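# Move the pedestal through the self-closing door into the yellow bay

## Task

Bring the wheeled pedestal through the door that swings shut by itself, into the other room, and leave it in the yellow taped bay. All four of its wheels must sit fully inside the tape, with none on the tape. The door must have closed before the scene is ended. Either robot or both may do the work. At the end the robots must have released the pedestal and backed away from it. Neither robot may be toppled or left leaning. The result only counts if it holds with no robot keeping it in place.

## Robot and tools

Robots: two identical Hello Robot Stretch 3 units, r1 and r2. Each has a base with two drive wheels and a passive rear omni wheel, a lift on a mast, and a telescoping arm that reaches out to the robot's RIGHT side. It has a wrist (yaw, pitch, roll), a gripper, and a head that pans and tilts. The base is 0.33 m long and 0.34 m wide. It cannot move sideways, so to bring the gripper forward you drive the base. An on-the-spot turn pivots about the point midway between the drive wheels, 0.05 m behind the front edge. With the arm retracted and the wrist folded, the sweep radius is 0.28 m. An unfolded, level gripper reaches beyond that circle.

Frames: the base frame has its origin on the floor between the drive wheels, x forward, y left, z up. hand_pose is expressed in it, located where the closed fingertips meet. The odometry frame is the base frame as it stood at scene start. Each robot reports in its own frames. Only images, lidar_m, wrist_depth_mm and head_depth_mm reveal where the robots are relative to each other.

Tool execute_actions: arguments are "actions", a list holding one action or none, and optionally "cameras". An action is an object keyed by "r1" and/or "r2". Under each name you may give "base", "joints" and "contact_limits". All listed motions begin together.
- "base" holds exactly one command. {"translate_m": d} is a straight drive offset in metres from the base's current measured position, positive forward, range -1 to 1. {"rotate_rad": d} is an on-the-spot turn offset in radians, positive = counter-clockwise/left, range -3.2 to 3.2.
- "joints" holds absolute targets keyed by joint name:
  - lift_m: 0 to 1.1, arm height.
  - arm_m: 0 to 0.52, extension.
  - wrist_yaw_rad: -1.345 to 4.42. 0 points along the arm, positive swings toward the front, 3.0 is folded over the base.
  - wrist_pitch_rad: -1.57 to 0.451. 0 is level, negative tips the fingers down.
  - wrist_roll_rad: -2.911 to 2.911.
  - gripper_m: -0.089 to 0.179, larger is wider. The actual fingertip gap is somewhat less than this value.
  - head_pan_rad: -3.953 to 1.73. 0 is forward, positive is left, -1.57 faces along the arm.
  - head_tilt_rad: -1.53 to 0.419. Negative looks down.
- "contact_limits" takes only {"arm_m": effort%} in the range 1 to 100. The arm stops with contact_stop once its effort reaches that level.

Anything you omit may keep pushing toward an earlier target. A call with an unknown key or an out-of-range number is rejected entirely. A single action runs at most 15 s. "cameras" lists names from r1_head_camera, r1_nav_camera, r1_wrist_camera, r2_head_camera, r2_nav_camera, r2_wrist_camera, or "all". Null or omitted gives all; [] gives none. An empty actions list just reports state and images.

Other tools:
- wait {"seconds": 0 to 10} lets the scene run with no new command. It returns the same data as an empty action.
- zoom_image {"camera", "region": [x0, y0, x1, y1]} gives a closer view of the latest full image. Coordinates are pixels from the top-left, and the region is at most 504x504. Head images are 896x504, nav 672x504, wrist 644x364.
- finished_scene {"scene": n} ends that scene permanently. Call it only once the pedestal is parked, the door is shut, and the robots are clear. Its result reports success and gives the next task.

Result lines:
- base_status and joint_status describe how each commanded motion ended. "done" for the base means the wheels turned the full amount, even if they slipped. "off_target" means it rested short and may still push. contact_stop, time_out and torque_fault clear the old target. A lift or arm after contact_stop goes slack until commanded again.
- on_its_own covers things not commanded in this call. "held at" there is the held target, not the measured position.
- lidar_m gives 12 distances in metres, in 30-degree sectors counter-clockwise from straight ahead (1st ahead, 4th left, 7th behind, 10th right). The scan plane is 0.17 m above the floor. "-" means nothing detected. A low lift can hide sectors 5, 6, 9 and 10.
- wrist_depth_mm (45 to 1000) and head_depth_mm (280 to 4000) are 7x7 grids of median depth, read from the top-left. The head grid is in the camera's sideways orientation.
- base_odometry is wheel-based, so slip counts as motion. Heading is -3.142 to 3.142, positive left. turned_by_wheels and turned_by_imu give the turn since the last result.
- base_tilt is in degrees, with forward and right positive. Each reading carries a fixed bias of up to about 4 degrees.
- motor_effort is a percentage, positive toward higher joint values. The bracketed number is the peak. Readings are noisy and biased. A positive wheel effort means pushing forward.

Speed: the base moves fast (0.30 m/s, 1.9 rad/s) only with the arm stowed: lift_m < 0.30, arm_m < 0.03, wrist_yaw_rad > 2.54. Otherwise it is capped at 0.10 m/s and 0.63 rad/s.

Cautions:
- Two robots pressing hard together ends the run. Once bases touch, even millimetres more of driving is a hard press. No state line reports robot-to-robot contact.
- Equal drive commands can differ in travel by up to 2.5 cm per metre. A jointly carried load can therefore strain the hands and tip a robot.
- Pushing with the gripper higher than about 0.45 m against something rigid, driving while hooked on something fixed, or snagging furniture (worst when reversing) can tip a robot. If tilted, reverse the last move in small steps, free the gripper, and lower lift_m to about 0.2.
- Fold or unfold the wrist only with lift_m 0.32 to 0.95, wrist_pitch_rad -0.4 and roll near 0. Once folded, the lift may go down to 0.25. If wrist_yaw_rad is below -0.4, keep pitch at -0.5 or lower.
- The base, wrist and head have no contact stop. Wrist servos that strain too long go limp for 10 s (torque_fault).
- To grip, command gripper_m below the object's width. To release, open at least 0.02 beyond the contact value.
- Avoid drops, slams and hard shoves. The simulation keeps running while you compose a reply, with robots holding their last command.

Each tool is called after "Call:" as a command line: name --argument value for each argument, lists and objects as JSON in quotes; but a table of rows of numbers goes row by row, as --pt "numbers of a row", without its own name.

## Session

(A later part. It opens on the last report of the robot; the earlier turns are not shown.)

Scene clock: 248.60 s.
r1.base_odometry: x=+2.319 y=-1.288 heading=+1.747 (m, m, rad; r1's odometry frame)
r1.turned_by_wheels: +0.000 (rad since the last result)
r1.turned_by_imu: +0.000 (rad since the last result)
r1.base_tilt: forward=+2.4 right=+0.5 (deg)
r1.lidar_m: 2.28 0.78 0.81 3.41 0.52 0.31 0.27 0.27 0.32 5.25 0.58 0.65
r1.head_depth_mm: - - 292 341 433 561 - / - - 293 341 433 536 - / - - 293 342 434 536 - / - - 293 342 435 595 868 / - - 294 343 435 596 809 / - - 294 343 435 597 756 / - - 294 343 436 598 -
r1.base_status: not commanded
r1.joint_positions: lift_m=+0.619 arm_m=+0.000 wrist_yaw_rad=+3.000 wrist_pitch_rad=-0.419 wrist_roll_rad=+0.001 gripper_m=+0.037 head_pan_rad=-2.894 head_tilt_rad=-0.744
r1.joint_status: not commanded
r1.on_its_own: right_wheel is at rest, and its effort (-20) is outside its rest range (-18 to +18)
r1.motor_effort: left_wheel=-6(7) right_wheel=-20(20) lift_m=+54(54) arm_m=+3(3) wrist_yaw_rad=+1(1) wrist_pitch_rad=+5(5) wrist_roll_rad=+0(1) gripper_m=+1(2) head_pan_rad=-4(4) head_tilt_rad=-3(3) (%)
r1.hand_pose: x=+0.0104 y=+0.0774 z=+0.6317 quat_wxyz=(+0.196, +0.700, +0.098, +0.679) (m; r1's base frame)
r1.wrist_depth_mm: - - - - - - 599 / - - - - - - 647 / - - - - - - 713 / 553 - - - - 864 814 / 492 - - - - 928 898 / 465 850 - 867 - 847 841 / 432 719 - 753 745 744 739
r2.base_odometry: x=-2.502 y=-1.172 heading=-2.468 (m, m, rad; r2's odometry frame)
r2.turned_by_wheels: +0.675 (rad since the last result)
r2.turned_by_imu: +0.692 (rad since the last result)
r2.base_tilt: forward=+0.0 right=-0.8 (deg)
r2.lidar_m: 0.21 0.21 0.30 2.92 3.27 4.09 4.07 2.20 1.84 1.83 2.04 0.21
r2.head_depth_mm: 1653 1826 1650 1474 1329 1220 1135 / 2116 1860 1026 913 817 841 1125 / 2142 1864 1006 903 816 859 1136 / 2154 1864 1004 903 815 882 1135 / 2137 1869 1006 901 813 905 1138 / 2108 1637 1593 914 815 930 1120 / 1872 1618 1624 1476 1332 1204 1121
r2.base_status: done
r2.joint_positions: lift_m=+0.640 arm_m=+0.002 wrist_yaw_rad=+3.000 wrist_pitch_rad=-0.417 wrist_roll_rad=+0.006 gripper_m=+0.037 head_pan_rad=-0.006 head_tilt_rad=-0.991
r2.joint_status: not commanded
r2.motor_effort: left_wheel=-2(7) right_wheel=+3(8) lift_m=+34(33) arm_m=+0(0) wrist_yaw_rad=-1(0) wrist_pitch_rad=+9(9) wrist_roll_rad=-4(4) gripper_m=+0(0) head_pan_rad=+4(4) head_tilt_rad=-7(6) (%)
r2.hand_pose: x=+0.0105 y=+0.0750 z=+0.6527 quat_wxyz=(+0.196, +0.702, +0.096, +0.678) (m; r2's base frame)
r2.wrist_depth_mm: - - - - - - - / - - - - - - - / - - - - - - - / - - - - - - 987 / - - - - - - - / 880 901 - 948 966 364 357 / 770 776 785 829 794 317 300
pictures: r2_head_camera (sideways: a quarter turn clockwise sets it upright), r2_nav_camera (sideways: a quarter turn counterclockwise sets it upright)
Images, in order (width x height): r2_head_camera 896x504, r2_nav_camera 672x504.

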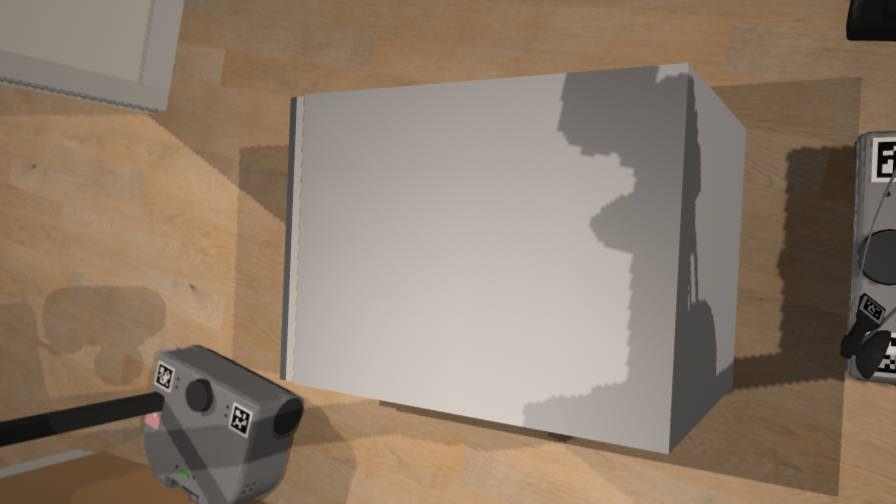

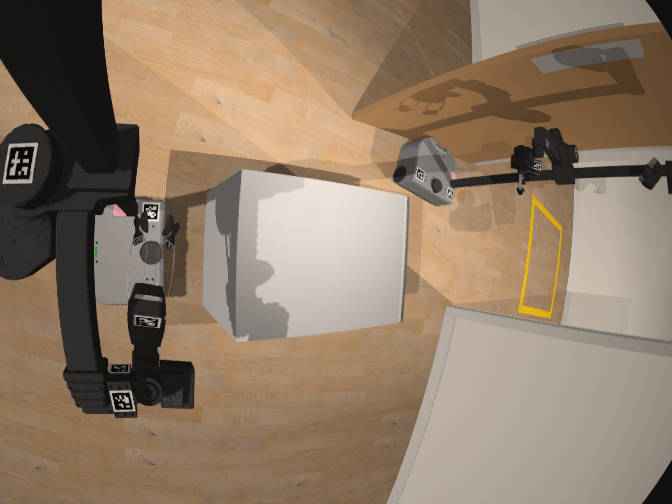

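Call:
execute_actions --actions '[{"r2":{"base":{"translate_m":0.75}}}]' --cameras '["r2_nav_camera","r2_head_camera"]'

Scene clock: 258.43 s.
r1.base_odometry: x=+2.319 y=-1.288 heading=+1.747 (m, m, rad; r1's odometry frame)
r1.turned_by_wheels: +0.000 (rad since the last result)
r1.turned_by_imu: +0.001 (rad since the last result)
r1.base_tilt: forward=+2.4 right=+0.5 (deg)
r1.lidar_m: 0.22 0.22 0.81 3.40 0.52 0.31 0.27 0.27 0.32 5.24 0.42 0.25
r1.head_depth_mm: - - 292 341 433 561 - / - - 293 341 433 536 - / - - 293 342 434 537 - / - - 293 342 435 596 865 / - - 293 342 435 597 808 / - - 294 343 436 596 755 / - - 294 343 436 597 -
r1.base_status: not commanded
r1.joint_positions: lift_m=+0.619 arm_m=+0.000 wrist_yaw_rad=+3.000 wrist_pitch_rad=-0.419 wrist_roll_rad=+0.001 gripper_m=+0.037 head_pan_rad=-2.894 head_tilt_rad=-0.744
r1.joint_status: not commanded
r1.on_its_own: right_wheel is at rest, and its effort (-20) is outside its rest range (-18 to +18)
r1.motor_effort: left_wheel=-6(6) right_wheel=-20(20) lift_m=+54(54) arm_m=+4(4) wrist_yaw_rad=+0(1) wrist_pitch_rad=+5(5) wrist_roll_rad=+0(0) gripper_m=+1(1) head_pan_rad=-3(3) head_tilt_rad=-2(2) (%)
r1.hand_pose: x=+0.0104 y=+0.0774 z=+0.6317 quat_wxyz=(+0.196, +0.700, +0.098, +0.679) (m; r1's base frame)
r1.wrist_depth_mm: - - - - - - 602 / - - - - - - 652 / - - - - - - 710 / 550 - - - - 866 811 / 498 - - - - 918 924 / 462 839 - 870 - 852 292 / 431 720 - 753 750 735 260
r2.base_odometry: x=-3.089 y=-1.639 heading=-2.469 (m, m, rad; r2's odometry frame)
r2.turned_by_wheels: -0.001 (rad since the last result)
r2.turned_by_imu: -0.007 (rad since the last result)
r2.base_tilt: forward=+0.0 right=-0.8 (deg)
r2.lidar_m: - - 0.15 0.67 3.09 4.83 4.48 2.39 1.99 0.20 0.15 -
r2.head_depth_mm: 2144 1153 1304 1416 827 746 700 / 2163 1858 1636 901 818 744 704 / 2139 1865 1647 902 815 747 703 / 2140 1868 1638 900 813 746 702 / 2139 1857 1632 901 816 745 698 / 2153 1845 1642 1405 1295 765 710 / 2119 1859 1646 1267 1214 1217 1123
r2.base_status: translate_m off_target (by the wheels' count: +0.7499 of +0.7500)
r2.joint_positions: lift_m=+0.640 arm_m=+0.002 wrist_yaw_rad=+3.000 wrist_pitch_rad=-0.417 wrist_roll_rad=+0.006 gripper_m=+0.037 head_pan_rad=-0.006 head_tilt_rad=-0.991
r2.joint_status: not commanded
r2.on_its_own: right_wheel is at rest, and its effort (+38) is outside its rest range (-18 to +18)
r2.motor_effort: left_wheel=+1(49) right_wheel=+38(85) lift_m=+29(34) arm_m=-1(0) wrist_yaw_rad=+0(0) wrist_pitch_rad=+9(10) wrist_roll_rad=-4(3) gripper_m=+0(0) head_pan_rad=+3(3) head_tilt_rad=-6(7) (%)
r2.hand_pose: x=+0.0105 y=+0.0749 z=+0.6528 quat_wxyz=(+0.196, +0.702, +0.097, +0.678) (m; r2's base frame)
r2.wrist_depth_mm: - - - - 674 680 456 / - - - - 731 751 772 / - - - - 798 833 853 / - - - - 901 908 934 / - - - - 972 977 - / 894 898 - 961 852 765 353 / 767 789 791 806 289 299 303
pictures: r2_head_camera (sideways: a quarter turn clockwise sets it upright), r2_nav_camera (sideways: a quarter turn counterclockwise sets it upright)
Images, in order (width x height): r2_head_camera 896x504, r2_nav_camera 672x504.

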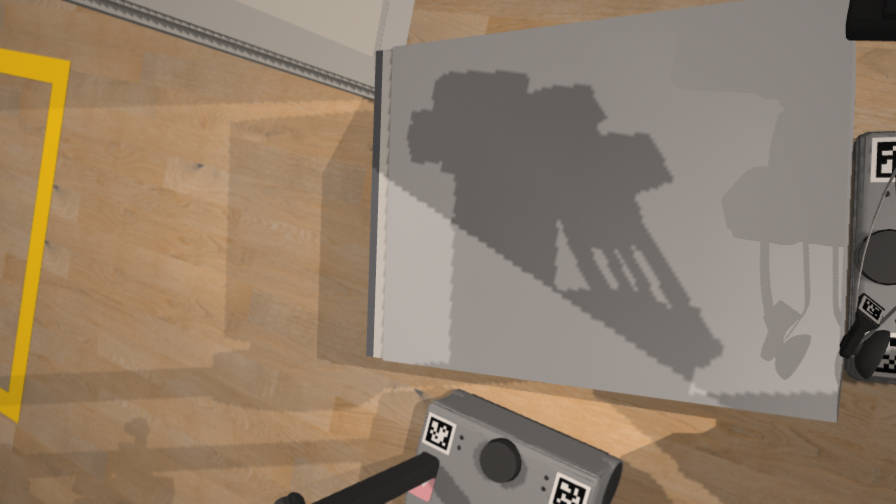

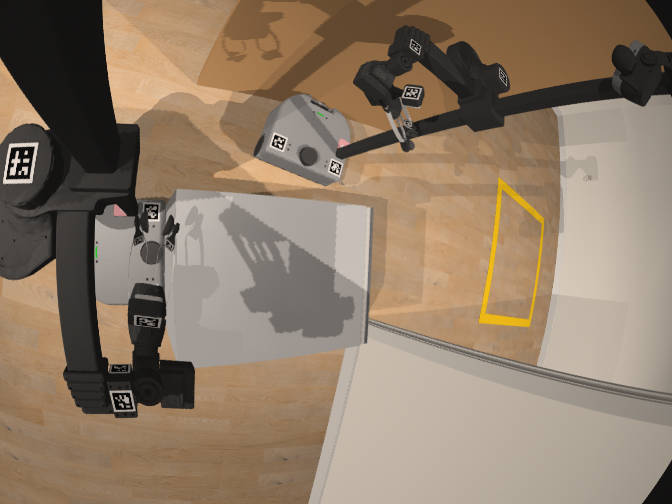

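Call:
execute_actions --actions '[{"r2":{"base":{"rotate_rad":0.06}}}]' --cameras '[]'

Call:
execute_actions --actions '[{"r2":{"base":{"translate_m":0.25}}}]' --cameras '["r2_nav_camera","r2_head_camera"]'

Scene clock: 265.70 s.
r1.base_odometry: x=+2.319 y=-1.288 heading=+1.747 (m, m, rad; r1's odometry frame)
r1.turned_by_wheels: +0.000 (rad since the last result)
r1.turned_by_imu: +0.001 (rad since the last result)
r1.base_tilt: forward=+2.5 right=+0.5 (deg)
r1.lidar_m: 0.22 0.22 0.81 3.40 0.52 0.31 0.27 0.27 0.32 5.25 0.42 0.25
r1.head_depth_mm: - - 292 341 433 562 - / - - 292 341 434 535 - / - - 293 342 433 538 - / - - 293 342 435 595 865 / - - 293 342 435 595 808 / - - 293 343 436 596 756 / - - 294 343 436 597 -
r1.base_status: not commanded
r1.joint_positions: lift_m=+0.619 arm_m=+0.000 wrist_yaw_rad=+3.000 wrist_pitch_rad=-0.419 wrist_roll_rad=+0.001 gripper_m=+0.037 head_pan_rad=-2.894 head_tilt_rad=-0.744
r1.joint_status: not commanded
r1.on_its_own: right_wheel is at rest, and its effort (-20) is outside its rest range (-18 to +18)
r1.motor_effort: left_wheel=-7(6) right_wheel=-20(20) lift_m=+54(54) arm_m=+4(3) wrist_yaw_rad=+0(1) wrist_pitch_rad=+5(5) wrist_roll_rad=+0(0) gripper_m=+1(1) head_pan_rad=-4(3) head_tilt_rad=-2(3) (%)
r1.hand_pose: x=+0.0104 y=+0.0774 z=+0.6317 quat_wxyz=(+0.196, +0.700, +0.098, +0.679) (m; r1's base frame)
r1.wrist_depth_mm: - - - - - - 610 / - - - - - - 643 / - - - - - - 718 / 547 - - - - 874 805 / 499 - - - - 918 902 / 465 843 - 873 - 855 293 / 429 725 - 763 757 730 258
r2.base_odometry: x=-3.089 y=-1.639 heading=-2.410 (m, m, rad; r2's odometry frame)
r2.turned_by_wheels: +0.059 (rad since the last result)
r2.turned_by_imu: +0.052 (rad since the last result)
r2.base_tilt: forward=+0.0 right=-0.9 (deg)
r2.lidar_m: - - 0.15 0.67 3.17 4.81 4.05 2.32 1.99 0.19 0.15 -
r2.head_depth_mm: 2137 1869 1374 914 817 748 703 / 2136 1863 1637 900 819 746 703 / 2130 1852 1654 899 816 745 703 / 2137 1864 1644 900 815 745 700 / 2130 1854 1641 898 816 744 707 / 2156 1862 1649 1371 1312 1170 1098 / 2130 1851 1560 1264 1225 1218 1125
r2.base_status: rotate_rad off_target (by the wheels' count: +0.0590 of +0.0600)
r2.joint_positions: lift_m=+0.640 arm_m=+0.002 wrist_yaw_rad=+3.000 wrist_pitch_rad=-0.417 wrist_roll_rad=+0.006 gripper_m=+0.037 head_pan_rad=-0.006 head_tilt_rad=-0.991
r2.joint_status: not commanded
r2.on_its_own: right_wheel is at rest, and its effort (+48) is outside its rest range (-18 to +18)
r2.motor_effort: left_wheel=-3(5) right_wheel=+48(73) lift_m=+28(27) arm_m=+0(1) wrist_yaw_rad=+0(1) wrist_pitch_rad=+10(9) wrist_roll_rad=-4(4) gripper_m=+0(0) head_pan_rad=+3(3) head_tilt_rad=-6(6) (%)
r2.hand_pose: x=+0.0105 y=+0.0749 z=+0.6528 quat_wxyz=(+0.196, +0.702, +0.097, +0.678) (m; r2's base frame)
r2.wrist_depth_mm: - - - - 651 662 441 / - - - - 715 715 729 / - - - - 777 803 809 / - - - - 877 879 902 / - - - - 995 949 976 / 896 886 - 957 964 792 713 / 766 758 791 807 289 299 300
pictures: none
No camera images: the call's "cameras" was empty. Leave "cameras" out to get every camera's image.

Scene clock: 269.17 s.
r1.base_odometry: x=+2.319 y=-1.288 heading=+1.747 (m, m, rad; r1's odometry frame)
r1.turned_by_wheels: +0.000 (rad since the last result)
r1.turned_by_imu: +0.000 (rad since the last result)
r1.base_tilt: forward=+2.4 right=+0.5 (deg)
r1.lidar_m: 0.24 0.24 0.28 3.38 0.52 0.31 0.27 0.27 0.32 5.22 0.44 0.28
r1.head_depth_mm: - - 292 341 433 561 - / - - 293 341 433 535 - / - - 293 342 434 537 - / - - 293 342 435 595 866 / - - 293 343 435 595 808 / - - 293 343 436 598 754 / - - 294 343 436 597 -
r1.base_status: not commanded
r1.joint_positions: lift_m=+0.619 arm_m=+0.000 wrist_yaw_rad=+3.000 wrist_pitch_rad=-0.419 wrist_roll_rad=+0.001 gripper_m=+0.037 head_pan_rad=-2.894 head_tilt_rad=-0.744
r1.joint_status: not commanded
r1.on_its_own: right_wheel is at rest, and its effort (-20) is outside its rest range (-18 to +18)
r1.motor_effort: left_wheel=-6(6) right_wheel=-20(20) lift_m=+54(54) arm_m=+4(4) wrist_yaw_rad=+0(1) wrist_pitch_rad=+5(5) wrist_roll_rad=+0(0) gripper_m=+1(1) head_pan_rad=-3(4) head_tilt_rad=-3(3) (%)
r1.hand_pose: x=+0.0104 y=+0.0774 z=+0.6317 quat_wxyz=(+0.196, +0.700, +0.098, +0.679) (m; r1's base frame)
r1.wrist_depth_mm: - - - - - - 601 / - - - - - - 653 / - - - - - 759 521 / 543 - - - 474 421 410 / 490 - - - 441 359 339 / 461 835 - 882 - 341 290 / 428 716 - 764 583 344 271
r2.base_odometry: x=-3.274 y=-1.806 heading=-2.410 (m, m, rad; r2's odometry frame)
r2.turned_by_wheels: -0.001 (rad since the last result)
r2.turned_by_imu: -0.050 (rad since the last result)
r2.base_tilt: forward=+0.0 right=-0.8 (deg)
r2.lidar_m: - - 0.68 0.65 3.06 4.99 4.60 2.45 2.05 0.20 0.15 -
r2.head_depth_mm: 2156 1858 1617 914 816 747 703 / 2133 1858 1658 902 817 747 702 / 2154 1859 1644 903 815 747 702 / 2145 1859 1642 905 815 744 701 / 2135 1859 1643 900 815 744 697 / 2123 1840 1644 1484 1312 1205 1096 / 2133 1842 1654 1469 1168 1135 1121
r2.base_status: translate_m off_target (by the wheels' count: +0.2499 of +0.2500)
r2.joint_positions: lift_m=+0.640 arm_m=+0.002 wrist_yaw_rad=+3.000 wrist_pitch_rad=-0.417 wrist_roll_rad=+0.006 gripper_m=+0.037 head_pan_rad=-0.006 head_tilt_rad=-0.991
r2.joint_status: not commanded
r2.on_its_own: right_wheel is at rest, and its effort (+39) is outside its rest range (-18 to +18)
r2.motor_effort: left_wheel=+0(17) right_wheel=+39(69) lift_m=+28(28) arm_m=-1(0) wrist_yaw_rad=+0(0) wrist_pitch_rad=+9(10) wrist_roll_rad=-3(3) gripper_m=+0(0) head_pan_rad=+3(3) head_tilt_rad=-6(6) (%)
r2.hand_pose: x=+0.0104 y=+0.0749 z=+0.6528 quat_wxyz=(+0.196, +0.702, +0.097, +0.678) (m; r2's base frame)
r2.wrist_depth_mm: - - 627 644 433 673 658 / - - 702 690 722 739 726 / - - 755 769 809 809 816 / - - 856 851 896 875 973 / - - - 957 928 987 - / 883 926 - 950 781 809 - / 780 775 799 788 290 298 303
pictures: r2_head_camera (sideways: a quarter turn clockwise sets it upright), r2_nav_camera (sideways: a quarter turn counterclockwise sets it upright)
Images, in order (width x height): r2_head_camera 896x504, r2_nav_camera 672x504.

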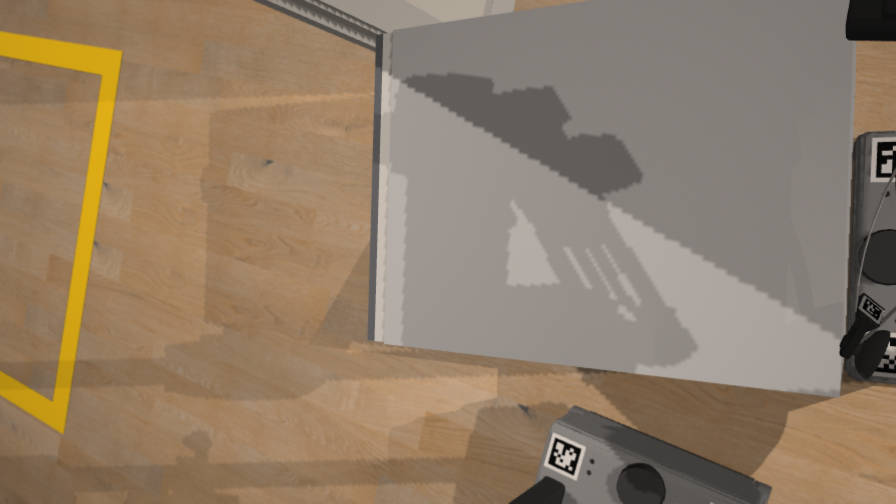

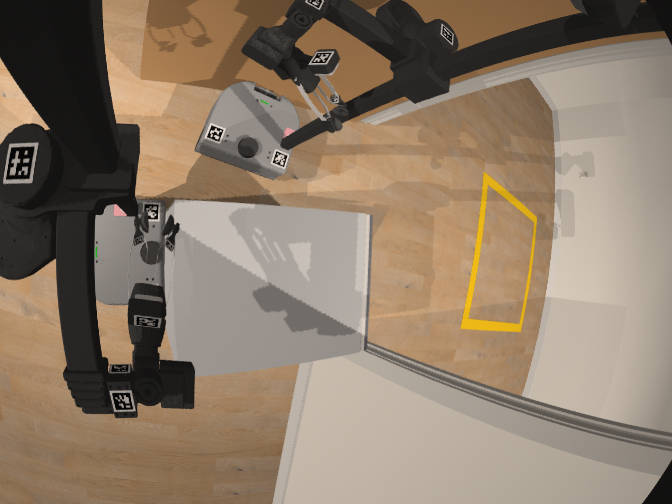

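Call:
execute_actions --actions '[{"r2":{"base":{"rotate_rad":0.11}}}]' --cameras '[]'

Call:
execute_actions --actions '[{"r2":{"base":{"translate_m":0.18}}}]' --cameras '["r2_nav_camera","r2_head_camera"]'

Scene clock: 276.20 s.
r1.base_odometry: x=+2.319 y=-1.288 heading=+1.747 (m, m, rad; r1's odometry frame)
r1.turned_by_wheels: +0.000 (rad since the last result)
r1.turned_by_imu: +0.001 (rad since the last result)
r1.base_tilt: forward=+2.4 right=+0.6 (deg)
r1.lidar_m: 0.24 0.24 0.28 3.40 0.52 0.31 0.27 0.27 0.32 5.23 0.45 0.28
r1.head_depth_mm: - - 293 341 432 562 - / - - 293 341 433 536 - / - - 293 342 434 537 - / - - 293 342 435 594 865 / - - 293 343 435 596 808 / - - 294 343 436 597 758 / - - 294 343 436 598 -
r1.base_status: not commanded
r1.joint_positions: lift_m=+0.619 arm_m=+0.000 wrist_yaw_rad=+3.000 wrist_pitch_rad=-0.419 wrist_roll_rad=+0.001 gripper_m=+0.037 head_pan_rad=-2.894 head_tilt_rad=-0.744
r1.joint_status: not commanded
r1.on_its_own: right_wheel is at rest, and its effort (-20) is outside its rest range (-18 to +18)
r1.motor_effort: left_wheel=-7(6) right_wheel=-20(20) lift_m=+54(54) arm_m=+4(3) wrist_yaw_rad=-1(0) wrist_pitch_rad=+5(5) wrist_roll_rad=+0(0) gripper_m=+1(0) head_pan_rad=-3(3) head_tilt_rad=-3(4) (%)
r1.hand_pose: x=+0.0104 y=+0.0774 z=+0.6317 quat_wxyz=(+0.196, +0.700, +0.098, +0.679) (m; r1's base frame)
r1.wrist_depth_mm: - - - - - - 594 / - - - - - - 655 / - - - - - 719 518 / 553 - - - 470 418 411 / 494 - - - 440 353 339 / 467 842 - 862 - 345 290 / 431 716 - 763 582 345 273
r2.base_odometry: x=-3.274 y=-1.806 heading=-2.301 (m, m, rad; r2's odometry frame)
r2.turned_by_wheels: +0.109 (rad since the last result)
r2.turned_by_imu: +0.099 (rad since the last result)
r2.base_tilt: forward=+0.0 right=-0.8 (deg)
r2.lidar_m: - - 0.66 0.66 3.21 5.02 3.86 2.32 2.04 0.19 0.15 -
r2.head_depth_mm: 2138 1865 1639 903 817 745 701 / 2126 1868 1654 902 814 745 703 / 2131 1856 1660 899 817 744 704 / 2126 1857 1637 903 816 746 710 / 2150 1856 1643 1428 826 742 709 / 2144 1854 1641 1473 1283 1211 1122 / 2129 1859 1641 1467 1168 1135 1119
r2.base_status: rotate_rad off_target (by the wheels' count: +0.1089 of +0.1100)
r2.joint_positions: lift_m=+0.640 arm_m=+0.002 wrist_yaw_rad=+3.000 wrist_pitch_rad=-0.417 wrist_roll_rad=+0.006 gripper_m=+0.037 head_pan_rad=-0.006 head_tilt_rad=-0.991
r2.joint_status: not commanded
r2.on_its_own: right_wheel is at rest, and its effort (+51) is outside its rest range (-18 to +18)
r2.motor_effort: left_wheel=-3(7) right_wheel=+51(74) lift_m=+29(27) arm_m=+0(1) wrist_yaw_rad=-1(0) wrist_pitch_rad=+9(9) wrist_roll_rad=-4(3) gripper_m=+0(0) head_pan_rad=+3(3) head_tilt_rad=-6(5) (%)
r2.hand_pose: x=+0.0104 y=+0.0749 z=+0.6528 quat_wxyz=(+0.196, +0.702, +0.097, +0.678) (m; r2's base frame)
r2.wrist_depth_mm: - - - 645 633 406 638 / - - - 714 693 674 680 / - - - 768 770 762 518 / - - - 849 843 852 823 / - - - 975 926 947 978 / 880 898 - 939 795 779 - / 779 798 774 824 293 299 304
pictures: none
No camera images: the call's "cameras" was empty. Leave "cameras" out to get every camera's image.

Scene clock: 279.17 s.
r1.base_odometry: x=+2.319 y=-1.288 heading=+1.747 (m, m, rad; r1's odometry frame)
r1.turned_by_wheels: +0.000 (rad since the last result)
r1.turned_by_imu: +0.000 (rad since the last result)
r1.base_tilt: forward=+2.4 right=+0.6 (deg)
r1.lidar_m: 0.26 0.26 0.30 3.40 0.51 0.31 0.27 0.27 0.32 5.24 3.66 0.30
r1.head_depth_mm: - - 292 341 433 562 - / - - 293 341 433 536 - / - - 293 342 434 537 - / - - 293 342 434 595 867 / - - 294 342 435 595 808 / - - 294 343 435 597 756 / - - 294 343 436 598 -
r1.base_status: not commanded
r1.joint_positions: lift_m=+0.619 arm_m=+0.000 wrist_yaw_rad=+3.000 wrist_pitch_rad=-0.419 wrist_roll_rad=+0.001 gripper_m=+0.037 head_pan_rad=-2.894 head_tilt_rad=-0.744
r1.joint_status: not commanded
r1.on_its_own: right_wheel is at rest, and its effort (-20) is outside its rest range (-18 to +18)
r1.motor_effort: left_wheel=-6(6) right_wheel=-20(20) lift_m=+54(54) arm_m=+4(4) wrist_yaw_rad=+0(0) wrist_pitch_rad=+5(5) wrist_roll_rad=+0(1) gripper_m=+1(1) head_pan_rad=-4(4) head_tilt_rad=-3(3) (%)
r1.hand_pose: x=+0.0104 y=+0.0774 z=+0.6317 quat_wxyz=(+0.196, +0.700, +0.098, +0.679) (m; r1's base frame)
r1.wrist_depth_mm: - - - - - - 602 / - - - - - - 649 / - - - - 554 537 515 / 547 - - - 479 417 408 / 502 - - - 463 366 340 / 462 846 - 860 - 364 299 / 435 718 - 763 616 366 289
r2.base_odometry: x=-3.395 y=-1.939 heading=-2.302 (m, m, rad; r2's odometry frame)
r2.turned_by_wheels: -0.001 (rad since the last result)
r2.turned_by_imu: -0.061 (rad since the last result)
r2.base_tilt: forward=+0.0 right=-0.8 (deg)
r2.lidar_m: - - 0.36 0.64 0.68 5.18 4.35 2.44 2.08 0.20 0.15 -
r2.head_depth_mm: 2150 1864 1641 900 815 747 704 / 2145 1862 1653 898 817 745 705 / 2148 1852 1656 900 817 745 704 / 2142 1864 1646 901 816 744 702 / 2151 1862 1646 1403 827 746 696 / 2145 1862 1639 1474 1331 1205 1122 / 2131 1863 1638 1472 1328 1082 1096
r2.base_status: translate_m off_target (by the wheels' count: +0.1799 of +0.1800)
r2.joint_positions: lift_m=+0.640 arm_m=+0.002 wrist_yaw_rad=+3.000 wrist_pitch_rad=-0.417 wrist_roll_rad=+0.006 gripper_m=+0.037 head_pan_rad=-0.006 head_tilt_rad=-0.991
r2.joint_status: not commanded
r2.on_its_own: right_wheel is at rest, and its effort (+40) is outside its rest range (-18 to +18)
r2.motor_effort: left_wheel=+0(3) right_wheel=+40(69) lift_m=+28(28) arm_m=+0(1) wrist_yaw_rad=-1(0) wrist_pitch_rad=+10(9) wrist_roll_rad=-3(3) gripper_m=+0(0) head_pan_rad=+3(3) head_tilt_rad=-5(6) (%)
r2.hand_pose: x=+0.0104 y=+0.0749 z=+0.6528 quat_wxyz=(+0.196, +0.702, +0.097, +0.678) (m; r2's base frame)
r2.wrist_depth_mm: - - 618 406 626 633 654 / - - 676 684 685 682 735 / - - 742 772 774 761 815 / - - 809 841 875 860 - / - - - 903 921 993 - / 917 879 - 744 783 981 - / 770 790 786 695 649 297 300
pictures: r2_head_camera (sideways: a quarter turn clockwise sets it upright), r2_nav_camera (sideways: a quarter turn counterclockwise sets it upright)
Images, in order (width x height): r2_head_camera 896x504, r2_nav_camera 672x504.

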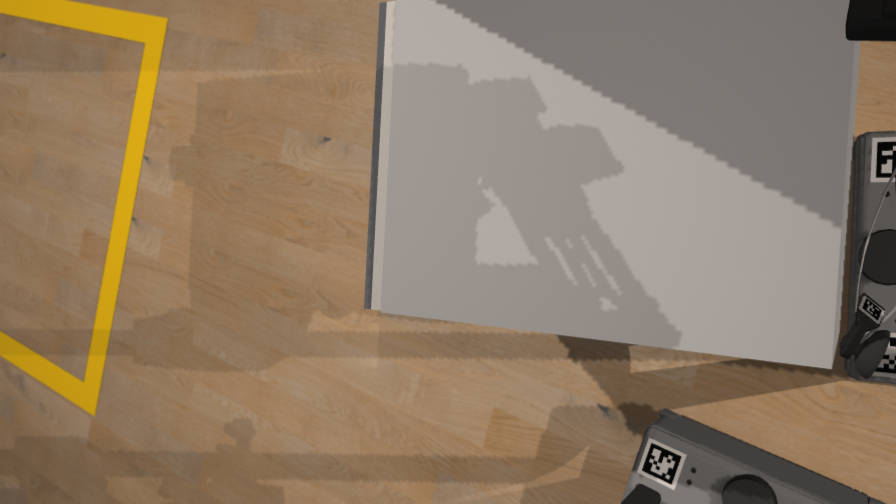

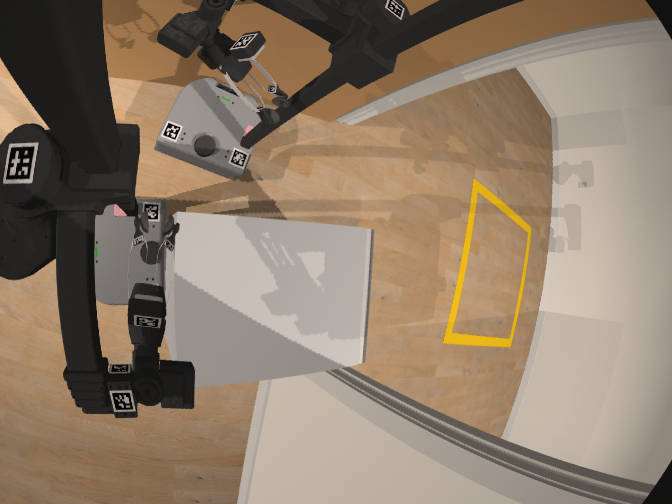

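Call:
execute_actions --actions '[{"r2":{"base":{"rotate_rad":0.05}}}]' --cameras '[]'

Call:
execute_actions --actions '[{"r2":{"base":{"translate_m":0.2}}}]' --cameras '["r2_nav_camera","r2_head_camera"]'

Scene clock: 285.90 s.
r1.base_odometry: x=+2.319 y=-1.288 heading=+1.747 (m, m, rad; r1's odometry frame)
r1.turned_by_wheels: +0.000 (rad since the last result)
r1.turned_by_imu: +0.001 (rad since the last result)
r1.base_tilt: forward=+2.4 right=+0.4 (deg)
r1.lidar_m: 0.26 0.26 0.30 3.40 0.52 0.31 0.27 0.27 0.32 5.22 3.65 0.31
r1.head_depth_mm: - - 292 341 433 562 - / - - 292 341 433 537 - / - - 293 342 434 538 - / - - 293 342 435 595 866 / - - 293 342 435 595 808 / - - 294 343 436 598 755 / - - 294 343 437 599 -
r1.base_status: not commanded
r1.joint_positions: lift_m=+0.619 arm_m=+0.000 wrist_yaw_rad=+3.000 wrist_pitch_rad=-0.419 wrist_roll_rad=+0.001 gripper_m=+0.037 head_pan_rad=-2.894 head_tilt_rad=-0.744
r1.joint_status: not commanded
r1.on_its_own: right_wheel is at rest, and its effort (-20) is outside its rest range (-18 to +18)
r1.motor_effort: left_wheel=-6(7) right_wheel=-20(20) lift_m=+54(54) arm_m=+4(3) wrist_yaw_rad=+0(0) wrist_pitch_rad=+5(5) wrist_roll_rad=+0(1) gripper_m=+1(1) head_pan_rad=-3(4) head_tilt_rad=-4(3) (%)
r1.hand_pose: x=+0.0104 y=+0.0774 z=+0.6317 quat_wxyz=(+0.196, +0.700, +0.098, +0.679) (m; r1's base frame)
r1.wrist_depth_mm: - - - - - - 596 / - - - - - - 648 / - - - - 550 532 517 / 547 - - - 483 418 411 / 503 - - - 463 368 338 / 465 849 - 841 - 367 296 / 429 720 - 768 611 367 289
r2.base_odometry: x=-3.394 y=-1.939 heading=-2.253 (m, m, rad; r2's odometry frame)
r2.turned_by_wheels: +0.049 (rad since the last result)
r2.turned_by_imu: +0.045 (rad since the last result)
r2.base_tilt: forward=+0.0 right=-0.8 (deg)
r2.lidar_m: - - 0.36 0.65 0.69 5.22 4.04 2.38 2.08 0.19 0.15 -
r2.head_depth_mm: 2143 1856 1642 901 813 746 702 / 2137 1865 1656 904 819 747 703 / 2147 1868 1653 904 818 747 702 / 2143 1852 1633 902 814 745 701 / 2131 1845 1646 1452 848 753 705 / 2150 1872 1651 1472 1331 1205 1124 / 2126 1879 1642 1460 1337 1077 1092
r2.base_status: rotate_rad off_target (by the wheels' count: +0.0490 of +0.0500)
r2.joint_positions: lift_m=+0.640 arm_m=+0.002 wrist_yaw_rad=+3.000 wrist_pitch_rad=-0.417 wrist_roll_rad=+0.006 gripper_m=+0.037 head_pan_rad=-0.006 head_tilt_rad=-0.991
r2.joint_status: not commanded
r2.on_its_own: right_wheel is at rest, and its effort (+46) is outside its rest range (-18 to +18)
r2.motor_effort: left_wheel=-2(7) right_wheel=+46(72) lift_m=+28(29) arm_m=-1(1) wrist_yaw_rad=-1(0) wrist_pitch_rad=+9(9) wrist_roll_rad=-4(4) gripper_m=+0(0) head_pan_rad=+3(3) head_tilt_rad=-6(6) (%)
r2.hand_pose: x=+0.0104 y=+0.0749 z=+0.6528 quat_wxyz=(+0.196, +0.702, +0.097, +0.678) (m; r2's base frame)
r2.wrist_depth_mm: - - 638 419 623 641 641 / - - 678 705 657 464 710 / - - 744 754 754 490 769 / - - 832 846 864 842 879 / - - - 900 911 952 - / 894 900 - 757 695 - - / 777 788 801 699 640 862 873
pictures: none
No camera images: the call's "cameras" was empty. Leave "cameras" out to get every camera's image.

Scene clock: 288.87 s.
r1.base_odometry: x=+2.319 y=-1.288 heading=+1.747 (m, m, rad; r1's odometry frame)
r1.turned_by_wheels: +0.000 (rad since the last result)
r1.turned_by_imu: +0.000 (rad since the last result)
r1.base_tilt: forward=+2.4 right=+0.5 (deg)
r1.lidar_m: 0.21 0.29 0.32 0.55 0.52 0.31 0.27 0.27 0.32 5.26 3.66 2.59
r1.head_depth_mm: - - 292 341 432 561 - / - - 293 341 433 536 - / - - 293 342 434 537 - / - - 293 342 435 595 865 / - - 293 343 435 597 808 / - - 294 343 435 597 756 / - - 294 343 436 597 -
r1.base_status: not commanded
r1.joint_positions: lift_m=+0.619 arm_m=+0.000 wrist_yaw_rad=+3.000 wrist_pitch_rad=-0.419 wrist_roll_rad=+0.001 gripper_m=+0.037 head_pan_rad=-2.894 head_tilt_rad=-0.744
r1.joint_status: not commanded
r1.on_its_own: right_wheel is at rest, and its effort (-20) is outside its rest range (-18 to +18)
r1.motor_effort: left_wheel=-7(6) right_wheel=-20(20) lift_m=+54(54) arm_m=+4(4) wrist_yaw_rad=+0(1) wrist_pitch_rad=+5(5) wrist_roll_rad=+0(0) gripper_m=+0(1) head_pan_rad=-3(3) head_tilt_rad=-3(4) (%)
r1.hand_pose: x=+0.0104 y=+0.0774 z=+0.6317 quat_wxyz=(+0.196, +0.700, +0.098, +0.679) (m; r1's base frame)
r1.wrist_depth_mm: - - - - - - 603 / - - - - 767 732 645 / - - - - 562 535 515 / 547 - - - 516 419 411 / 499 - - 949 493 375 364 / 465 858 - 854 - 395 463 / 431 728 - 777 651 458 582
r2.base_odometry: x=-3.521 y=-2.094 heading=-2.254 (m, m, rad; r2's odometry frame)
r2.turned_by_wheels: -0.001 (rad since the last result)
r2.turned_by_imu: -0.050 (rad since the last result)
r2.base_tilt: forward=+0.0 right=-0.8 (deg)
r2.lidar_m: - - 0.39 0.33 0.67 5.05 4.49 2.51 2.12 0.20 0.15 -
r2.head_depth_mm: 2158 1870 1643 899 818 748 703 / 2145 1859 1652 902 814 744 702 / 2156 1857 1659 901 816 746 702 / 2134 1862 1641 901 816 745 701 / 2152 1862 1638 1454 1294 763 702 / 2137 1860 1660 1465 1327 1219 1120 / 2146 1867 1647 1469 1330 1220 1009
r2.base_status: translate_m off_target (by the wheels' count: +0.1999 of +0.2000)
r2.joint_positions: lift_m=+0.640 arm_m=+0.002 wrist_yaw_rad=+3.000 wrist_pitch_rad=-0.417 wrist_roll_rad=+0.006 gripper_m=+0.037 head_pan_rad=-0.006 head_tilt_rad=-0.991
r2.joint_status: not commanded
r2.on_its_own: right_wheel is at rest, and its effort (+47) is outside its rest range (-18 to +18)
r2.motor_effort: left_wheel=+0(4) right_wheel=+47(69) lift_m=+28(28) arm_m=+0(0) wrist_yaw_rad=-1(0) wrist_pitch_rad=+10(10) wrist_roll_rad=-4(4) gripper_m=+0(0) head_pan_rad=+3(3) head_tilt_rad=-6(6) (%)
r2.hand_pose: x=+0.0104 y=+0.0749 z=+0.6528 quat_wxyz=(+0.196, +0.702, +0.097, +0.678) (m; r2's base frame)
r2.wrist_depth_mm: 600 - 597 622 638 642 693 / - 649 644 649 688 706 - / - 721 738 739 761 787 - / - 804 807 809 875 893 - / - 905 - 875 961 - - / 896 907 - 754 - 979 998 / 766 783 672 653 829 853 867
pictures: r2_head_camera (sideways: a quarter turn clockwise sets it upright), r2_nav_camera (sideways: a quarter turn counterclockwise sets it upright)
Images, in order (width x height): r2_head_camera 896x504, r2_nav_camera 672x504.

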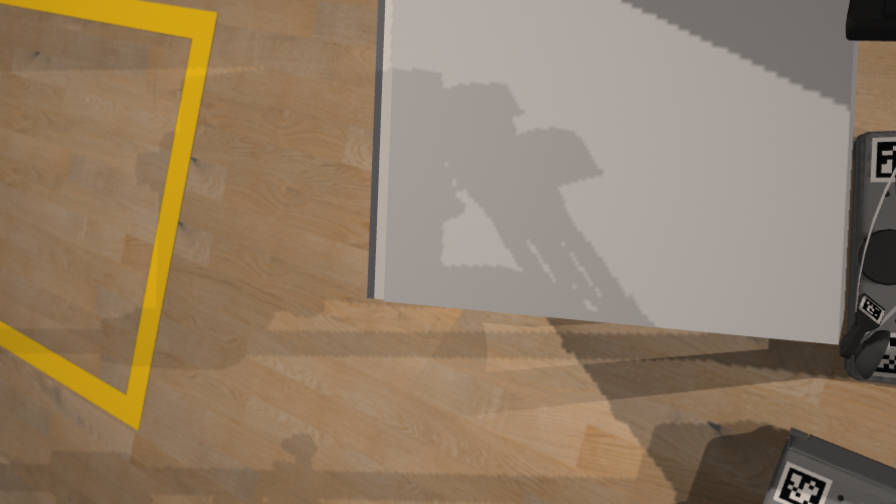

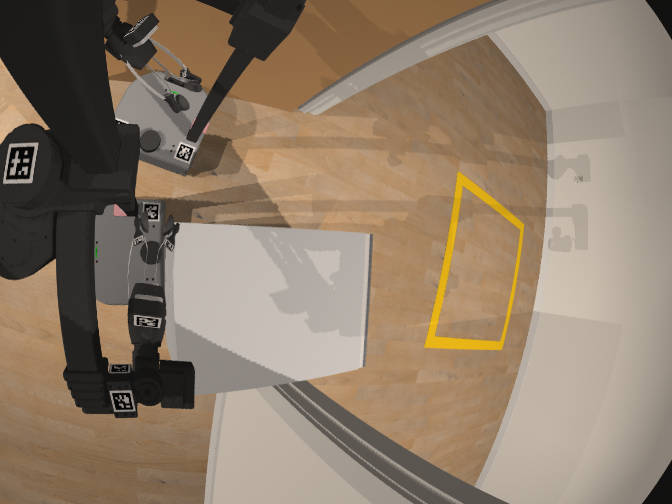

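Call:
execute_actions --actions '[{"r2":{"base":{"rotate_rad":0.05},"joints":{"head_pan_rad":-0.5,"head_tilt_rad":-1.1}}}]' --cameras '["r2_head_camera","r2_nav_camera"]'

Scene clock: 296.33 s.
r1.base_odometry: x=+2.319 y=-1.288 heading=+1.747 (m, m, rad; r1's odometry frame)
r1.turned_by_wheels: +0.000 (rad since the last result)
r1.turned_by_imu: +0.001 (rad since the last result)
r1.base_tilt: forward=+2.4 right=+0.5 (deg)
r1.lidar_m: 0.22 0.29 0.32 0.55 0.52 0.31 0.27 0.27 0.32 5.24 3.64 2.58
r1.head_depth_mm: - - 292 341 432 562 - / - - 293 341 434 536 - / - - 293 342 434 537 - / - - 293 342 435 594 866 / - - 293 343 435 595 809 / - - 294 343 436 596 756 / - - 294 343 436 597 -
r1.base_status: not commanded
r1.joint_positions: lift_m=+0.619 arm_m=+0.000 wrist_yaw_rad=+3.000 wrist_pitch_rad=-0.419 wrist_roll_rad=+0.001 gripper_m=+0.037 head_pan_rad=-2.894 head_tilt_rad=-0.744
r1.joint_status: not commanded
r1.on_its_own: right_wheel is at rest, and its effort (-20) is outside its rest range (-18 to +18)
r1.motor_effort: left_wheel=-7(7) right_wheel=-20(20) lift_m=+54(54) arm_m=+4(4) wrist_yaw_rad=+1(0) wrist_pitch_rad=+5(6) wrist_roll_rad=+0(1) gripper_m=+1(1) head_pan_rad=-3(4) head_tilt_rad=-2(4) (%)
r1.hand_pose: x=+0.0104 y=+0.0774 z=+0.6317 quat_wxyz=(+0.196, +0.700, +0.098, +0.679) (m; r1's base frame)
r1.wrist_depth_mm: - - - - - - 600 / - - - - 772 737 656 / - - - - 555 530 520 / 544 - - - 512 420 406 / 500 - - 957 501 376 374 / 466 850 - 857 - 405 484 / 431 724 - 762 654 478 596
r2.base_odometry: x=-3.521 y=-2.094 heading=-2.205 (m, m, rad; r2's odometry frame)
r2.turned_by_wheels: +0.049 (rad since the last result)
r2.turned_by_imu: +0.042 (rad since the last result)
r2.base_tilt: forward=+0.0 right=-0.9 (deg)
r2.lidar_m: - - 0.39 0.33 0.68 5.38 4.20 2.45 2.12 0.20 0.15 -
r2.head_depth_mm: 544 569 673 979 795 - 1105 / 1850 1678 812 841 786 1183 - / 1855 1668 927 853 787 747 - / 1866 1677 929 854 788 740 - / 1843 1677 929 852 789 734 - / 1857 1673 934 852 797 1178 1118 / 1859 1679 1518 886 1295 1200 1025
r2.base_status: rotate_rad off_target (by the wheels' count: +0.0490 of +0.0500)
r2.joint_positions: lift_m=+0.640 arm_m=+0.002 wrist_yaw_rad=+3.000 wrist_pitch_rad=-0.417 wrist_roll_rad=+0.006 gripper_m=+0.037 head_pan_rad=-0.493 head_tilt_rad=-1.086
r2.joint_status: all done
r2.on_its_own: right_wheel is at rest, and its effort (+48) is outside its rest range (-18 to +18)
r2.motor_effort: left_wheel=-2(5) right_wheel=+48(74) lift_m=+28(28) arm_m=-1(0) wrist_yaw_rad=-1(0) wrist_pitch_rad=+9(10) wrist_roll_rad=-3(3) gripper_m=+0(0) head_pan_rad=-4(36) head_tilt_rad=-10(24) (%)
r2.hand_pose: x=+0.0104 y=+0.0749 z=+0.6528 quat_wxyz=(+0.196, +0.702, +0.097, +0.678) (m; r2's base frame)
r2.wrist_depth_mm: - - 514 632 618 634 657 / - 660 677 428 669 681 738 / - 748 750 743 747 767 - / - 838 831 810 849 871 - / - 956 - 912 923 989 - / 890 898 - 754 - 990 - / 779 785 670 657 811 817 872
pictures: r2_head_camera (sideways: a quarter turn clockwise sets it upright), r2_nav_camera (sideways: a quarter turn counterclockwise sets it upright)
Images, in order (width x height): r2_head_camera 896x504, r2_nav_camera 672x504.

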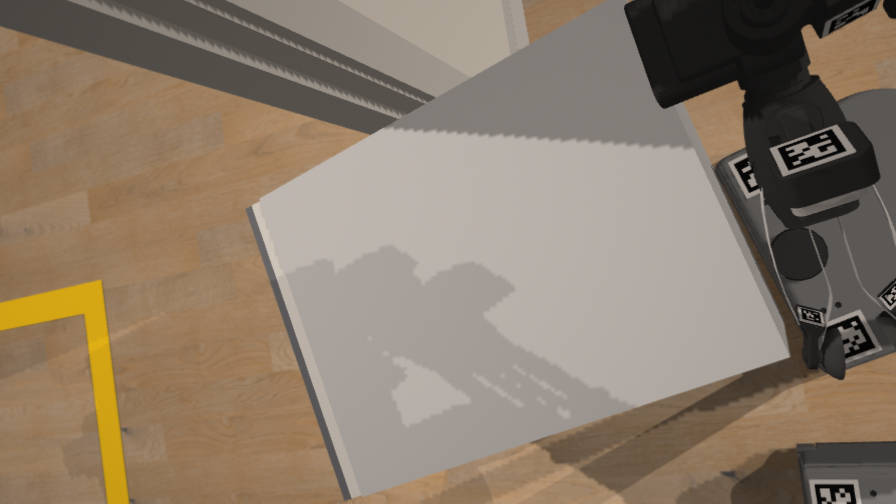

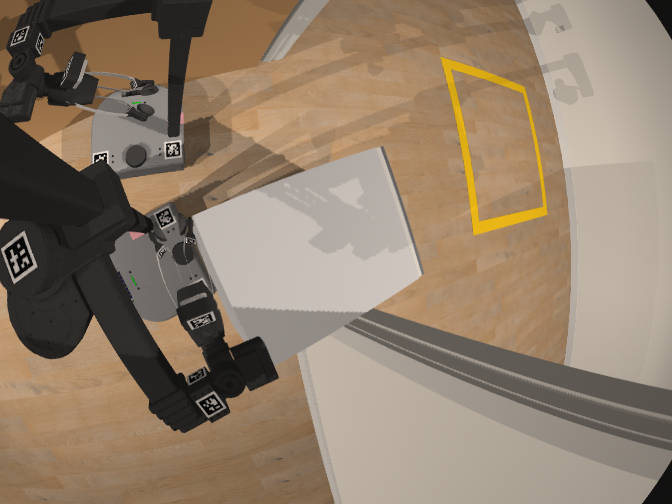

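Call:
zoom_image --camera "r2_head_camera" --region '[250, 0, 700, 220]'

Call:
zoom_image --camera "r2_nav_camera" --region '[150, 250, 500, 504]'

Region (250, 0, 700, 220) of r2_head_camera's 896x504 image, scaled by 1.120, with more detail than that image has; it fills the top 246 rows of this view, and the rest is white.

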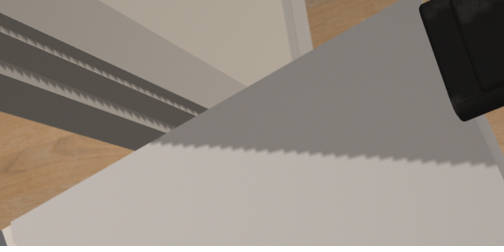

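Region (150, 250, 500, 504) of r2_nav_camera's 672x504 image, scaled by 1.440, with more detail than that image has; it fills the top 366 rows of this view, and the rest is white.

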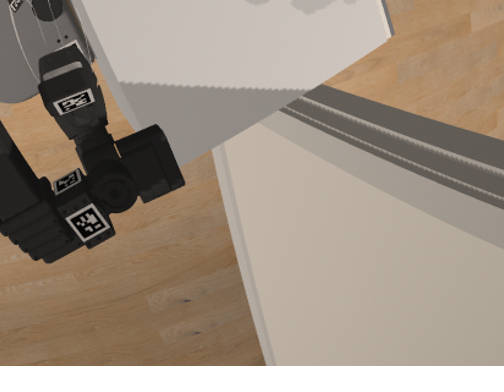

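Call:
execute_actions --actions '[{"r2":{"base":{"translate_m":-0.07},"joints":{"head_pan_rad":0.0,"head_tilt_rad":-1.0}}}]' --cameras '[]'

Call:
execute_actions --actions '[{"r2":{"base":{"rotate_rad":0.35}}}]' --cameras '["r2_nav_camera"]'

Scene clock: 323.77 s.
r1.base_odometry: x=+2.319 y=-1.288 heading=+1.747 (m, m, rad; r1's odometry frame)
r1.turned_by_wheels: +0.000 (rad since the last result)
r1.turned_by_imu: +0.001 (rad since the last result)
r1.base_tilt: forward=+2.4 right=+0.5 (deg)
r1.lidar_m: 0.24 0.29 0.32 0.55 0.52 0.31 0.27 0.27 0.32 5.24 3.64 0.25
r1.head_depth_mm: - - 292 341 433 561 - / - - 292 341 434 536 - / - - 293 342 434 537 - / - - 293 342 434 595 866 / - - 293 343 435 596 809 / - - 294 343 436 597 756 / - - 294 343 436 597 -
r1.base_status: not commanded
r1.joint_positions: lift_m=+0.619 arm_m=+0.000 wrist_yaw_rad=+3.000 wrist_pitch_rad=-0.419 wrist_roll_rad=+0.001 gripper_m=+0.037 head_pan_rad=-2.894 head_tilt_rad=-0.744
r1.joint_status: not commanded
r1.on_its_own: right_wheel is at rest, and its effort (-20) is outside its rest range (-18 to +18)
r1.motor_effort: left_wheel=-6(7) right_wheel=-20(20) lift_m=+54(54) arm_m=+3(4) wrist_yaw_rad=+0(0) wrist_pitch_rad=+5(6) wrist_roll_rad=-1(1) gripper_m=+1(1) head_pan_rad=-4(3) head_tilt_rad=-3(3) (%)
r1.hand_pose: x=+0.0104 y=+0.0774 z=+0.6317 quat_wxyz=(+0.196, +0.700, +0.098, +0.679) (m; r1's base frame)
r1.wrist_depth_mm: - - - - - - 597 / - - - - 765 719 653 / - - - - 556 531 519 / 547 - - - 520 424 409 / 496 - - 959 496 378 376 / 465 834 - 856 - 402 485 / 433 726 - 769 655 478 696
r2.base_odometry: x=-3.479 y=-2.038 heading=-2.205 (m, m, rad; r2's odometry frame)
r2.turned_by_wheels: +0.000 (rad since the last result)
r2.turned_by_imu: +0.000 (rad since the last result)
r2.base_tilt: forward=+0.0 right=-0.8 (deg)
r2.lidar_m: - 0.15 0.42 0.33 0.69 5.33 4.14 2.42 2.11 0.89 0.18 0.15
r2.head_depth_mm: 2116 1835 1644 895 814 744 1098 / 2118 1833 1633 899 813 743 1101 / 2110 1845 1637 894 811 752 1127 / 2119 1844 1000 897 812 749 1125 / 2110 1854 1631 1458 1285 857 1137 / 2100 1844 1629 1459 1334 1218 1122 / 2109 1828 1621 1462 1327 1088 1061
r2.base_status: done
r2.joint_positions: lift_m=+0.640 arm_m=+0.002 wrist_yaw_rad=+3.000 wrist_pitch_rad=-0.417 wrist_roll_rad=+0.006 gripper_m=+0.037 head_pan_rad=-0.007 head_tilt_rad=-1.001
r2.joint_status: all done
r2.motor_effort: left_wheel=-1(6) right_wheel=+1(33) lift_m=+27(28) arm_m=-1(0) wrist_yaw_rad=-1(0) wrist_pitch_rad=+9(10) wrist_roll_rad=-3(3) gripper_m=+0(0) head_pan_rad=+4(35) head_tilt_rad=+0(13) (%)
r2.hand_pose: x=+0.0104 y=+0.0749 z=+0.6528 quat_wxyz=(+0.196, +0.702, +0.097, +0.678) (m; r2's base frame)
r2.wrist_depth_mm: - - 390 616 614 634 651 / - - 684 439 444 698 729 / - - 754 762 495 777 818 / - - 815 820 829 851 - / - - - 910 931 962 - / 904 916 - 740 989 957 - / 768 790 706 654 803 863 856
pictures: none
No camera images: the call's "cameras" was empty. Leave "cameras" out to get every camera's image.

Scene clock: 325.50 s.
r1.base_odometry: x=+2.319 y=-1.288 heading=+1.747 (m, m, rad; r1's odometry frame)
r1.turned_by_wheels: +0.000 (rad since the last result)
r1.turned_by_imu: +0.000 (rad since the last result)
r1.base_tilt: forward=+2.4 right=+0.5 (deg)
r1.lidar_m: 0.29 0.29 0.32 0.55 0.52 0.31 0.27 0.27 0.32 5.18 3.64 0.29
r1.head_depth_mm: - - 292 341 433 562 - / - - 293 341 434 536 - / - - 293 342 434 537 - / - - 293 342 434 595 866 / - - 293 342 436 596 806 / - - 294 343 436 599 756 / - - 294 343 436 598 -
r1.base_status: not commanded
r1.joint_positions: lift_m=+0.619 arm_m=+0.000 wrist_yaw_rad=+3.000 wrist_pitch_rad=-0.419 wrist_roll_rad=+0.001 gripper_m=+0.037 head_pan_rad=-2.894 head_tilt_rad=-0.744
r1.joint_status: not commanded
r1.on_its_own: right_wheel is at rest, and its effort (-20) is outside its rest range (-18 to +18)
r1.motor_effort: left_wheel=-6(7) right_wheel=-20(20) lift_m=+54(54) arm_m=+3(4) wrist_yaw_rad=+0(1) wrist_pitch_rad=+5(5) wrist_roll_rad=+0(0) gripper_m=+1(1) head_pan_rad=-3(3) head_tilt_rad=-3(3) (%)
r1.hand_pose: x=+0.0104 y=+0.0774 z=+0.6317 quat_wxyz=(+0.196, +0.700, +0.098, +0.679) (m; r1's base frame)
r1.wrist_depth_mm: - - - - - - 597 / - - - - 766 732 655 / - - - - 558 539 517 / 543 - - - 514 422 409 / 497 - - 938 499 378 373 / 460 844 - 850 - 405 487 / 436 730 - 751 650 478 695
r2.base_odometry: x=-3.479 y=-2.038 heading=-1.855 (m, m, rad; r2's odometry frame)
r2.turned_by_wheels: +0.350 (rad since the last result)
r2.turned_by_imu: +0.359 (rad since the last result)
r2.base_tilt: forward=+0.0 right=-0.8 (deg)
r2.lidar_m: 0.15 0.42 0.33 0.66 4.23 5.32 2.72 2.13 1.27 0.21 0.15 -
r2.head_depth_mm: 2116 1858 1636 899 814 744 704 / 2127 1838 1629 899 811 745 825 / 2108 1844 1630 1472 813 746 991 / 2104 1835 1632 1462 1325 763 1138 / 2103 1831 1633 1467 1336 1220 1146 / 2105 1839 1439 1440 1324 1151 1121 / 928 1002 1114 1276 1130 1071 1097
r2.base_status: done
r2.joint_positions: lift_m=+0.640 arm_m=+0.002 wrist_yaw_rad=+3.000 wrist_pitch_rad=-0.417 wrist_roll_rad=+0.006 gripper_m=+0.037 head_pan_rad=-0.007 head_tilt_rad=-1.001
r2.joint_status: not commanded
r2.motor_effort: left_wheel=-2(6) right_wheel=+3(8) lift_m=+28(28) arm_m=-2(1) wrist_yaw_rad=-1(0) wrist_pitch_rad=+9(9) wrist_roll_rad=-4(3) gripper_m=+0(0) head_pan_rad=+3(4) head_tilt_rad=+0(0) (%)
r2.hand_pose: x=+0.0104 y=+0.0749 z=+0.6528 quat_wxyz=(+0.196, +0.702, +0.097, +0.678) (m; r2's base frame)
r2.wrist_depth_mm: - - 729 672 581 565 340 / - - 788 719 402 596 377 / - - 859 776 721 385 580 / - - - 884 783 704 634 / - - - 968 853 738 684 / 899 895 - 803 802 818 750 / 780 783 812 708 634 865 816
pictures: r2_nav_camera (sideways: a quarter turn counterclockwise sets it upright)
Images, in order (width x height): r2_nav_camera 672x504.

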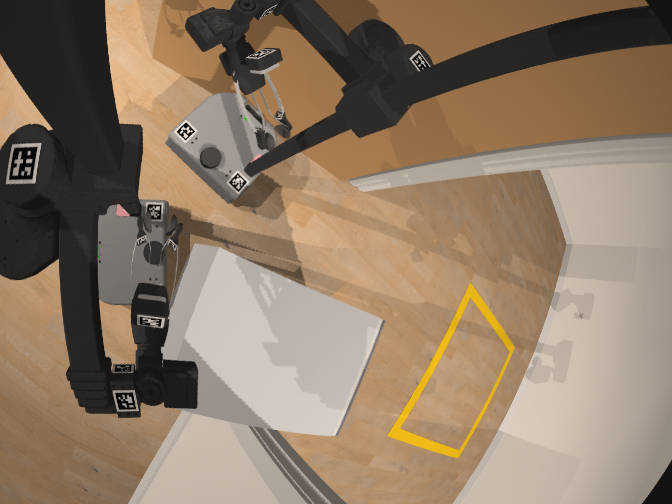

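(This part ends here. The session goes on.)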